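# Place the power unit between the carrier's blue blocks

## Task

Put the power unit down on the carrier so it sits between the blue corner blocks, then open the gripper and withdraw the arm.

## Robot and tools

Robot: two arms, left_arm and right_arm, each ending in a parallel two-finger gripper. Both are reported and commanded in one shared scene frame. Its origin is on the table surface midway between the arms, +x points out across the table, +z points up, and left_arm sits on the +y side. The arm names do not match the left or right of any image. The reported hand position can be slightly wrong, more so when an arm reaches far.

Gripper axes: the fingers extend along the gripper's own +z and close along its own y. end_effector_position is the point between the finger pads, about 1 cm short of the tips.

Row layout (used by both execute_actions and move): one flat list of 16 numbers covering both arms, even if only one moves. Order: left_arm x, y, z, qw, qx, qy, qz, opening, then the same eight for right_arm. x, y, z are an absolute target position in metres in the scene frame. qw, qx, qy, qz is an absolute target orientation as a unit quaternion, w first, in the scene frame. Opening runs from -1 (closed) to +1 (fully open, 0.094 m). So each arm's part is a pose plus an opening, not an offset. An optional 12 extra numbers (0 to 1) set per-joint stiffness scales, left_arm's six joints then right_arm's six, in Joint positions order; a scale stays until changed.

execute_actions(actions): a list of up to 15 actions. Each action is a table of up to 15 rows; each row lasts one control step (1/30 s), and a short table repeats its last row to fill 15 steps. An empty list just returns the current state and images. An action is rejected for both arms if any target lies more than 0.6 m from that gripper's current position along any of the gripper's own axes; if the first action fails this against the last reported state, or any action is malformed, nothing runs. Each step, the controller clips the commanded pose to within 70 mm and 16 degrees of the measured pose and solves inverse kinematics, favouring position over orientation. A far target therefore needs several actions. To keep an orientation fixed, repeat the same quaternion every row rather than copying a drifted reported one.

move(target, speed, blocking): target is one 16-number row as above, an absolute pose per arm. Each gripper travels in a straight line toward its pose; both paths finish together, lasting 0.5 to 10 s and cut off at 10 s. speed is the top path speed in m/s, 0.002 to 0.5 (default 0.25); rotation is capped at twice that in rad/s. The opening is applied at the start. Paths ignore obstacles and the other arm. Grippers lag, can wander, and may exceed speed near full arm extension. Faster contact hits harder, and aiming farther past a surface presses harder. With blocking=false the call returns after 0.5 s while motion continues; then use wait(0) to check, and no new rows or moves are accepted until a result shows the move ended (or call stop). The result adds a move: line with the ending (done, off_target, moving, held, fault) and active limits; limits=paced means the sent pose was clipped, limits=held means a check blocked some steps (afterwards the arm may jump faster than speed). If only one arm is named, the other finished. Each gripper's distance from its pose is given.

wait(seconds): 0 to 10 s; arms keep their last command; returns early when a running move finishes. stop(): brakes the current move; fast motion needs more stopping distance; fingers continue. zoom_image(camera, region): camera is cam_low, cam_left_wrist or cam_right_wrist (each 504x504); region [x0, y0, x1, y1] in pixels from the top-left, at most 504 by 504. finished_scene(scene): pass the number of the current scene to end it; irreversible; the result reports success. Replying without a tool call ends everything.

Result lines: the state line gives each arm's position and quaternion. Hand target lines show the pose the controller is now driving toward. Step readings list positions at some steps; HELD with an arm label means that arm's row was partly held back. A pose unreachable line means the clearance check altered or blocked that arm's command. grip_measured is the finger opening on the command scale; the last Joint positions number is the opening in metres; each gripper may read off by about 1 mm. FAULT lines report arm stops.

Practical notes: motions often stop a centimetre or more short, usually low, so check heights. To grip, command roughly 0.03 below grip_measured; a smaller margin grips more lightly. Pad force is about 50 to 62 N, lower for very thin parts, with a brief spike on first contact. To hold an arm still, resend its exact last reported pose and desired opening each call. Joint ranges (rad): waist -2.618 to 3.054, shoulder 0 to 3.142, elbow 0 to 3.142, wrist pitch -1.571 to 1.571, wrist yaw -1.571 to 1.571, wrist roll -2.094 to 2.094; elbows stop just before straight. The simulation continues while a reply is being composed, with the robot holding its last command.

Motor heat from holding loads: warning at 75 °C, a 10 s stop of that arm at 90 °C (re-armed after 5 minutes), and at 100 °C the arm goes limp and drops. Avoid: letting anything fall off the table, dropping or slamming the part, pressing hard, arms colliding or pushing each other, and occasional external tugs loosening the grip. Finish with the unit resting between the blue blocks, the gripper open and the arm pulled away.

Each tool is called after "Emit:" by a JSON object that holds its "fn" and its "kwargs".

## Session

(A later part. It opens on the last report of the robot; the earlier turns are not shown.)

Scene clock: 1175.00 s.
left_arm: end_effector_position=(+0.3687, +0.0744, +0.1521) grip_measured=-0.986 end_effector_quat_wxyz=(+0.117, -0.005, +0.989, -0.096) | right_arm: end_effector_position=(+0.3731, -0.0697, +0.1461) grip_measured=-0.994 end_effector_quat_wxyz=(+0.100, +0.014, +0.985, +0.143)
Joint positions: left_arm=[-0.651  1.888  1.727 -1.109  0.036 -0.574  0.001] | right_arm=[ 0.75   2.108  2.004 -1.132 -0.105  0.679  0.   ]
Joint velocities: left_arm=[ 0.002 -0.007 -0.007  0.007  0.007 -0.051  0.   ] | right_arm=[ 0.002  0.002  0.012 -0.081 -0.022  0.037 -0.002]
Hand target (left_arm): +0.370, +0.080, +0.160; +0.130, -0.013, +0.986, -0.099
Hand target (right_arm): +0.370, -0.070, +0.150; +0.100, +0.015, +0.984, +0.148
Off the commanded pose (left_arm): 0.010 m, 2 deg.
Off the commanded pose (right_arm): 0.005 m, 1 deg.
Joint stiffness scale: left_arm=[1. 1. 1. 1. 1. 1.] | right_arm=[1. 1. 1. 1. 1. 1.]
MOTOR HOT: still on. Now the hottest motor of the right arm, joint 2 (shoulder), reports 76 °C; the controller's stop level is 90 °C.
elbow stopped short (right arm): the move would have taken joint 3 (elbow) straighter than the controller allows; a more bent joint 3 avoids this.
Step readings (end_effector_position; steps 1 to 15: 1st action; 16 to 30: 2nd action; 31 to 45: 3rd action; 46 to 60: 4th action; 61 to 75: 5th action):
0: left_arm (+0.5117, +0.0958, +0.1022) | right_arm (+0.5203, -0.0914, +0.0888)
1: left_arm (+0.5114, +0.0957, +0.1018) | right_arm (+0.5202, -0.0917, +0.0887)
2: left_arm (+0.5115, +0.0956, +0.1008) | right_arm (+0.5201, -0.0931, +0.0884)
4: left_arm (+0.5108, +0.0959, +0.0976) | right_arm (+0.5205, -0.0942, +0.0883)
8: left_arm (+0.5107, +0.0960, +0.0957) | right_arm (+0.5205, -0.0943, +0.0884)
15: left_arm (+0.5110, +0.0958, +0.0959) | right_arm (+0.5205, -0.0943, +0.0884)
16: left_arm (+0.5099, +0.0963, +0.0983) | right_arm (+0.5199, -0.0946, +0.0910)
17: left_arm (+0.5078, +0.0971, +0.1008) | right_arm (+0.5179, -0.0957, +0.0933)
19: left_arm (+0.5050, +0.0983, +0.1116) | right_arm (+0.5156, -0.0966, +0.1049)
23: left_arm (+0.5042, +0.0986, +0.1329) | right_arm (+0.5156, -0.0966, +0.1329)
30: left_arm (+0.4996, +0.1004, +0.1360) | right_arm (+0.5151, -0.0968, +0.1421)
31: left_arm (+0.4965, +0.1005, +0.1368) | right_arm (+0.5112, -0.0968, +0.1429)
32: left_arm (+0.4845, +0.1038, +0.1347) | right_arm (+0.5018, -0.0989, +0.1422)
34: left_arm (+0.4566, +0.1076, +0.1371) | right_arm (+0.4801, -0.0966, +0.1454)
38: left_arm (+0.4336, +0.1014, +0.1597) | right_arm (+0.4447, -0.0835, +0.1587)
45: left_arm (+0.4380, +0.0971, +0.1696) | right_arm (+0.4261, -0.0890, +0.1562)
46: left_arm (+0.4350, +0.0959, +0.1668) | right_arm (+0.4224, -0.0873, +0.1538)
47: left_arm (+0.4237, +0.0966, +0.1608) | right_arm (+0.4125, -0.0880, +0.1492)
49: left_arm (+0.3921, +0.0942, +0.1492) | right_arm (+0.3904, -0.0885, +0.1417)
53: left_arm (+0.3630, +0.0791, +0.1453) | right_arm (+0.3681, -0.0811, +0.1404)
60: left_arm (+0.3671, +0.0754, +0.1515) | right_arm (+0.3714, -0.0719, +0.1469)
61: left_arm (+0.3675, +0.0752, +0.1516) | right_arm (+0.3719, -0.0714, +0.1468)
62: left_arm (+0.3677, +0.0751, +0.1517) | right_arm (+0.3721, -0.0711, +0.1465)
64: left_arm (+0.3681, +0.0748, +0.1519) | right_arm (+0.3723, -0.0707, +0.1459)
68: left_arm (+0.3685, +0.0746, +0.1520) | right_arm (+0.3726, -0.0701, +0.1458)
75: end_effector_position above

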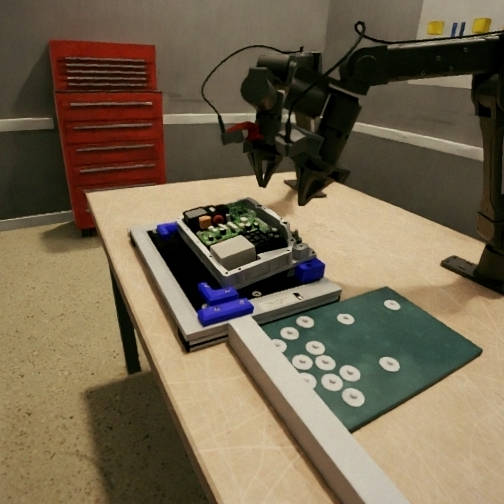

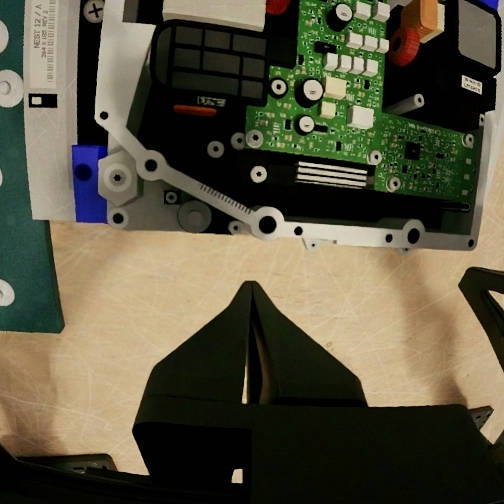

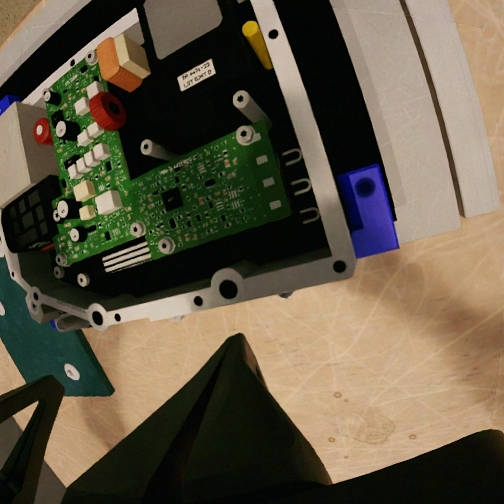

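Emit:
{"fn": "execute_actions", "kwargs": {"actions": [[[0.30,0.18,0.2,0.13,-0.013,0.985,-0.099,-1,0.36,-0.02,0.12,0.1,0.015,0.984,0.148,-1]],[[0.28,0.2,0.2,0.13,-0.013,0.985,-0.099,-1,0.36,0.0,0.09,0.1,0,0.995,0,-1]],[[0.28,0.2,0.2,0.13,-0.013,0.985,-0.099,-1,0.36,0.0,0.08,0.1,0,0.995,0,-1]],[[0.28,0.2,0.2,0.13,-0.013,0.985,-0.099,-1,0.36,0.0,0.08,0.1,0,0.995,0,-1]]]}}

Scene clock: 1190.43 s.
left_arm: end_effector_position=(+0.2839, +0.1966, +0.1969) grip_measured=-0.986 end_effector_quat_wxyz=(+0.127, -0.013, +0.987, -0.096) | right_arm: end_effector_position=(+0.3556, +0.0059, +0.0838) grip_measured=-0.994 end_effector_quat_wxyz=(+0.099, -0.007, +0.995, +0.013)
Joint positions: left_arm=[-0.416  1.398  1.375 -1.244  0.096 -0.364  0.001] | right_arm=[ 0.967  2.592  2.639 -1.466  0.131  0.826  0.   ]
Joint velocities: left_arm=[-0.017 -0.012  0.017  0.037  0.037 -0.051 -0.   ] | right_arm=[-0.002  0.002  0.002  0.066  0.007 -0.037 -0.001]
Hand target (left_arm): +0.280, +0.200, +0.200; +0.130, -0.013, +0.986, -0.099
Hand target (right_arm): +0.360, -0.000, +0.080; +0.101, -0.000, +0.995, +0.001
Off the commanded pose (left_arm): 0.006 m, 1 deg.
Off the commanded pose (right_arm): 0.008 m, 2 deg.
Joint stiffness scale: left_arm=[1. 1. 1. 1. 1. 1.] | right_arm=[1. 1. 1. 1. 1. 1.]
MOTOR HOT: still on. Now the hottest motor of the right arm, joint 2 (shoulder), reports 73 °C; the controller's stop level is 90 °C.
Step readings (end_effector_position; steps 1 to 15: 1st action; 16 to 30: 2nd action; 31 to 45: 3rd action; 46 to 60: 4th action):
0: left_arm (+0.3687, +0.0744, +0.1521) | right_arm (+0.3732, -0.0696, +0.1461)
1: left_arm (+0.3677, +0.0765, +0.1526) | right_arm (+0.3727, -0.0668, +0.1451)
2: left_arm (+0.3596, +0.0848, +0.1507) | right_arm (+0.3728, -0.0612, +0.1439)
4: left_arm (+0.3378, +0.1116, +0.1526) | right_arm (+0.3663, -0.0438, +0.1375)
8: left_arm (+0.3111, +0.1635, +0.1808) | right_arm (+0.3500, -0.0188, +0.1198)
15: left_arm (+0.3012, +0.1801, +0.2008) | right_arm (+0.3521, -0.0187, +0.1151)
16: left_arm (+0.3001, +0.1808, +0.2001) | right_arm (+0.3541, -0.0194, +0.1144)
17: left_arm (+0.2971, +0.1838, +0.1986) | right_arm (+0.3614, -0.0155, +0.1156)
19: left_arm (+0.2895, +0.1926, +0.1958) | right_arm (+0.3711, +0.0023, +0.1141)
23: left_arm (+0.2847, +0.1979, +0.1967) | right_arm (+0.3645, +0.0236, +0.0974)
30: left_arm (+0.2842, +0.1970, +0.1969) | right_arm (+0.3616, +0.0168, +0.0899)
31: left_arm (+0.2842, +0.1969, +0.1969) | right_arm (+0.3618, +0.0159, +0.0908)
32: left_arm (+0.2842, +0.1969, +0.1969) | right_arm (+0.3615, +0.0145, +0.0913)
34: left_arm (+0.2841, +0.1968, +0.1969) | right_arm (+0.3599, +0.0119, +0.0909)
38: left_arm (+0.2840, +0.1966, +0.1969) | right_arm (+0.3577, +0.0087, +0.0868)
45: left_arm (+0.2840, +0.1966, +0.1969) | right_arm (+0.3558, +0.0064, +0.0827)
46: left_arm (+0.2840, +0.1966, +0.1969) | right_arm (+0.3558, +0.0063, +0.0829)
47: left_arm (+0.2840, +0.1966, +0.1969) | right_arm (+0.3558, +0.0062, +0.0831)
49: left_arm (+0.2839, +0.1966, +0.1969) | right_arm (+0.3559, +0.0062, +0.0835)
53: left_arm (+0.2839, +0.1966, +0.1969) | right_arm (+0.3558, +0.0060, +0.0838)
60: end_effector_position above

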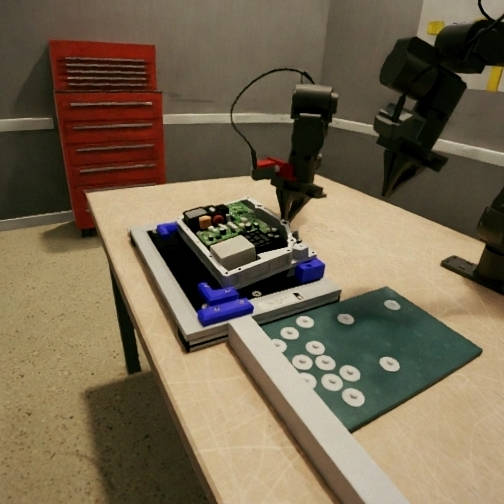

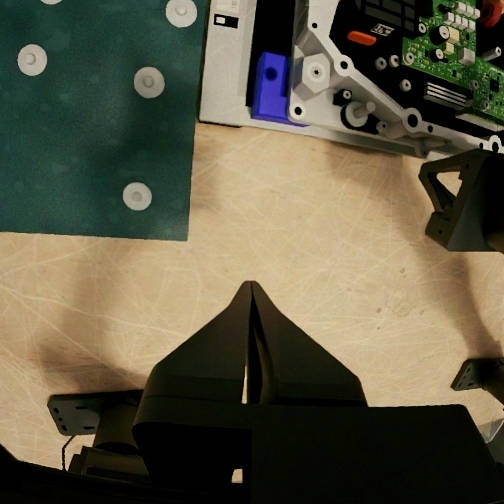

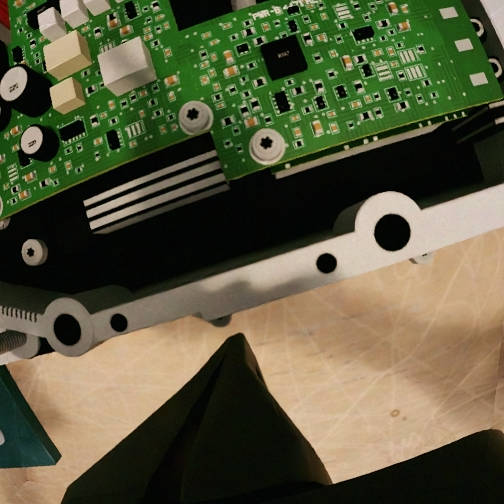

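Push slowly.

Emit:
{"fn": "move", "kwargs": {"target": [0.28,0.2,0.2,0.13,-0.013,0.985,-0.099,-1,0.405,0.003,0.082,0.1,0,0.995,0,-1], "speed": 0.015}}

Scene clock: 1200.50 s.
left_arm: end_effector_position=(+0.2839, +0.1966, +0.1969) grip_measured=-0.986 end_effector_quat_wxyz=(+0.127, -0.013, +0.987, -0.096) | right_arm: end_effector_position=(+0.3764, +0.0086, +0.0871) grip_measured=-0.994 end_effector_quat_wxyz=(+0.106, -0.017, +0.993, +0.039)
Joint positions: left_arm=[-0.416  1.398  1.375 -1.244  0.096 -0.364  0.001] | right_arm=[ 0.93   2.692  2.843 -1.517  0.097  0.768  0.   ]
Joint velocities: left_arm=[ 0.027 -0.002 -0.002 -0.022 -0.022 -0.007  0.   ] | right_arm=[-0.007 -0.012  0.002 -0.037 -0.066 -0.037  0.   ]
Hand target (left_arm): +0.280, +0.200, +0.200; +0.130, -0.013, +0.986, -0.099
Hand target (right_arm): +0.403, +0.001, +0.082; +0.136, -0.002, +0.990, +0.036
Off the commanded pose (left_arm): 0.006 m, 1 deg.
Off the commanded pose (right_arm): 0.030 m, 5 deg.
Joint stiffness scale: left_arm=[1. 1. 1. 1. 1. 1.] | right_arm=[1. 1. 1. 1. 1. 1.]
MOTOR HOT: cleared. Now the hottest motor of the right arm, joint 2 (shoulder), reports 72 °C.
elbow stopped short (right arm): the move would have taken joint 3 (elbow) straighter than the controller allows; a more bent joint 3 avoids this.
move: off_target (right_arm)

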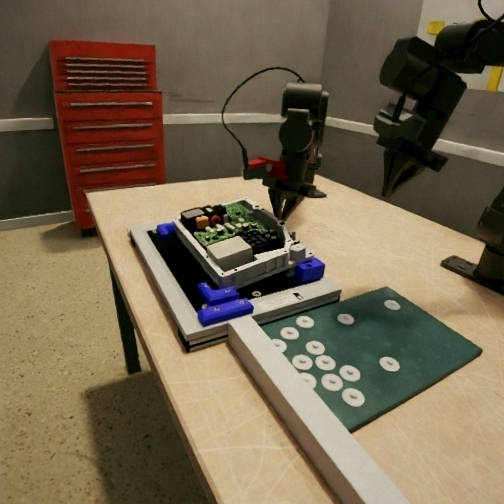

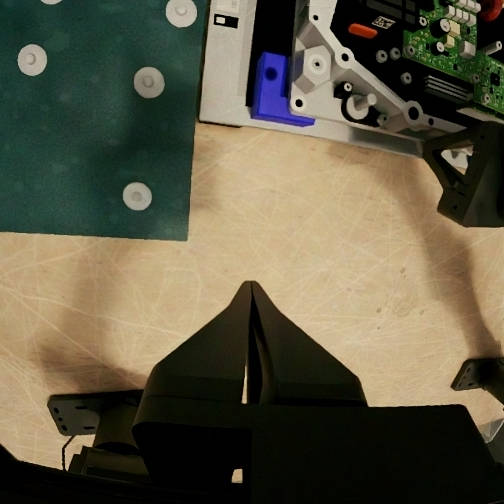

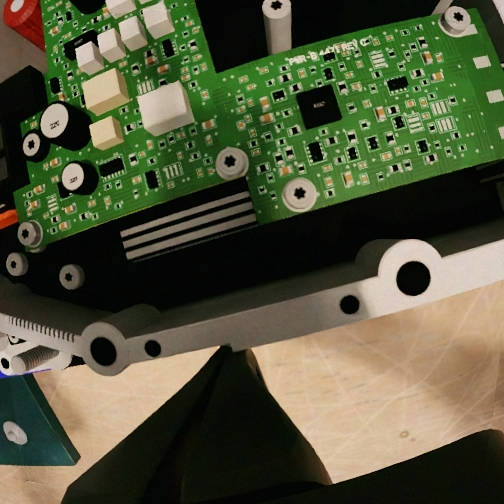

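Emit:
{"fn": "move", "kwargs": {"target": [0.28,0.2,0.2,0.13,-0.013,0.985,-0.099,-1,0.41,0.003,0.085,0.25,0.02,0.96,0.1,-1], "speed": 0.015}}

Scene clock: 1225.37 s.
left_arm: end_effector_position=(+0.2839, +0.1966, +0.1969) grip_measured=-0.986 end_effector_quat_wxyz=(+0.127, -0.013, +0.987, -0.096) | right_arm: end_effector_position=(+0.4015, +0.0104, +0.0844) grip_measured=-0.994 end_effector_quat_wxyz=(+0.228, +0.007, +0.968, +0.103)
Joint positions: left_arm=[-0.416  1.398  1.375 -1.244  0.096 -0.364  0.001] | right_arm=[ 0.928  2.301  2.011 -0.808  0.187  0.78   0.   ]
Joint velocities: left_arm=[-0.007  0.002  0.002 -0.007  0.051 -0.022  0.   ] | right_arm=[ 0.012 -0.012 -0.002  0.007  0.022  0.037 -0.   ]
Hand target (left_arm): +0.280, +0.200, +0.200; +0.130, -0.013, +0.987, -0.099
Hand target (right_arm): +0.407, +0.003, +0.085; +0.238, +0.015, +0.967, +0.094
Off the commanded pose (left_arm): 0.006 m, 1 deg.
Off the commanded pose (right_arm): 0.011 m, 3 deg.
Joint stiffness scale: left_arm=[1. 1. 1. 1. 1. 1.] | right_arm=[1. 1. 1. 1. 1. 1.]
move: off_target (right_arm; path cut at 10 s)

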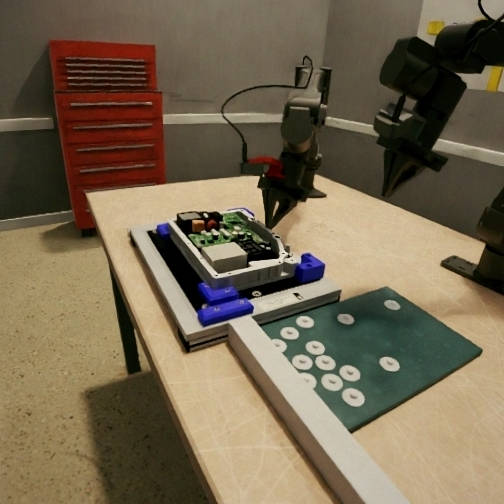

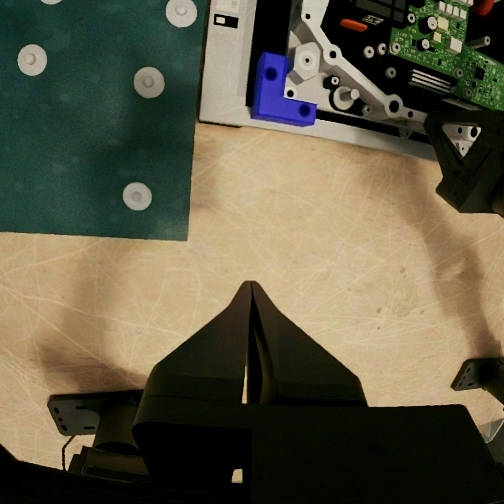

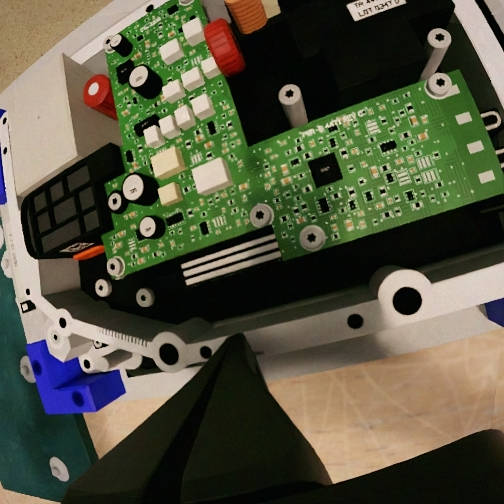

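Emit:
{"fn": "move", "kwargs": {"target": [0.28,0.2,0.2,0.13,-0.013,0.985,-0.099,-1,0.30,-0.10,0.22,0.25,0.02,0.96,0.1,1], "speed": 0.15}}

Emit:
{"fn": "zoom_image", "kwargs": {"camera": "cam_low", "region": [110,190,350,350]}}

Scene clock: 1232.20 s.
left_arm: end_effector_position=(+0.2839, +0.1966, +0.1969) grip_measured=-0.986 end_effector_quat_wxyz=(+0.127, -0.013, +0.987, -0.096) | right_arm: end_effector_position=(+0.3046, -0.0935, +0.2237) grip_measured=+1.000 end_effector_quat_wxyz=(+0.255, +0.022, +0.960, +0.115)
Joint positions: left_arm=[-0.416  1.398  1.375 -1.244  0.096 -0.364  0.001] | right_arm=[ 0.94   1.678  1.652 -1.02   0.221  0.808  0.094]
Joint velocities: left_arm=[-0.007  0.002 -0.017 -0.022 -0.007 -0.022 -0.   ] | right_arm=[-0.007  0.002 -0.002 -0.022  0.066 -0.022  0.   ]
Hand target (left_arm): +0.280, +0.200, +0.200; +0.130, -0.013, +0.986, -0.099
Hand target (right_arm): +0.298, -0.099, +0.219; +0.251, +0.020, +0.963, +0.100
Off the commanded pose (left_arm): 0.006 m, 1 deg.
Off the commanded pose (right_arm): 0.009 m, 2 deg.
Joint stiffness scale: left_arm=[1. 1. 1. 1. 1. 1.] | right_arm=[1. 1. 1. 1. 1. 1.]
move: done

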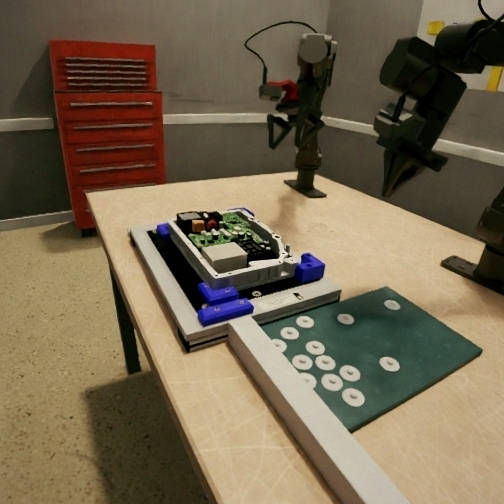

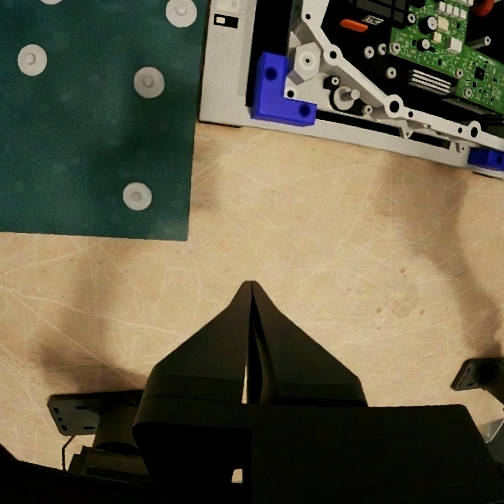

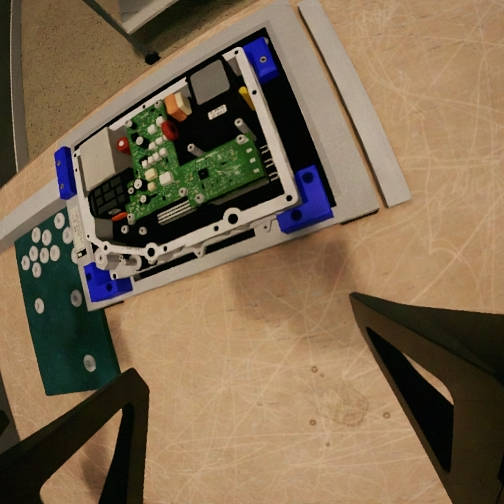

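Region (110, 190, 350, 350) of cam_low's 504x504 image, scaled by 2.100, with more detail than that image has.

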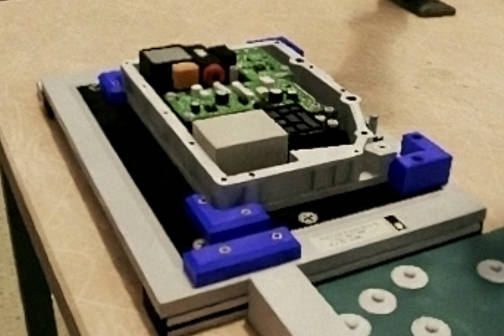

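Looks seated.

Emit:
{"fn": "finished_scene", "kwargs": {"scene": 1}}

The scene is finished: the task was done.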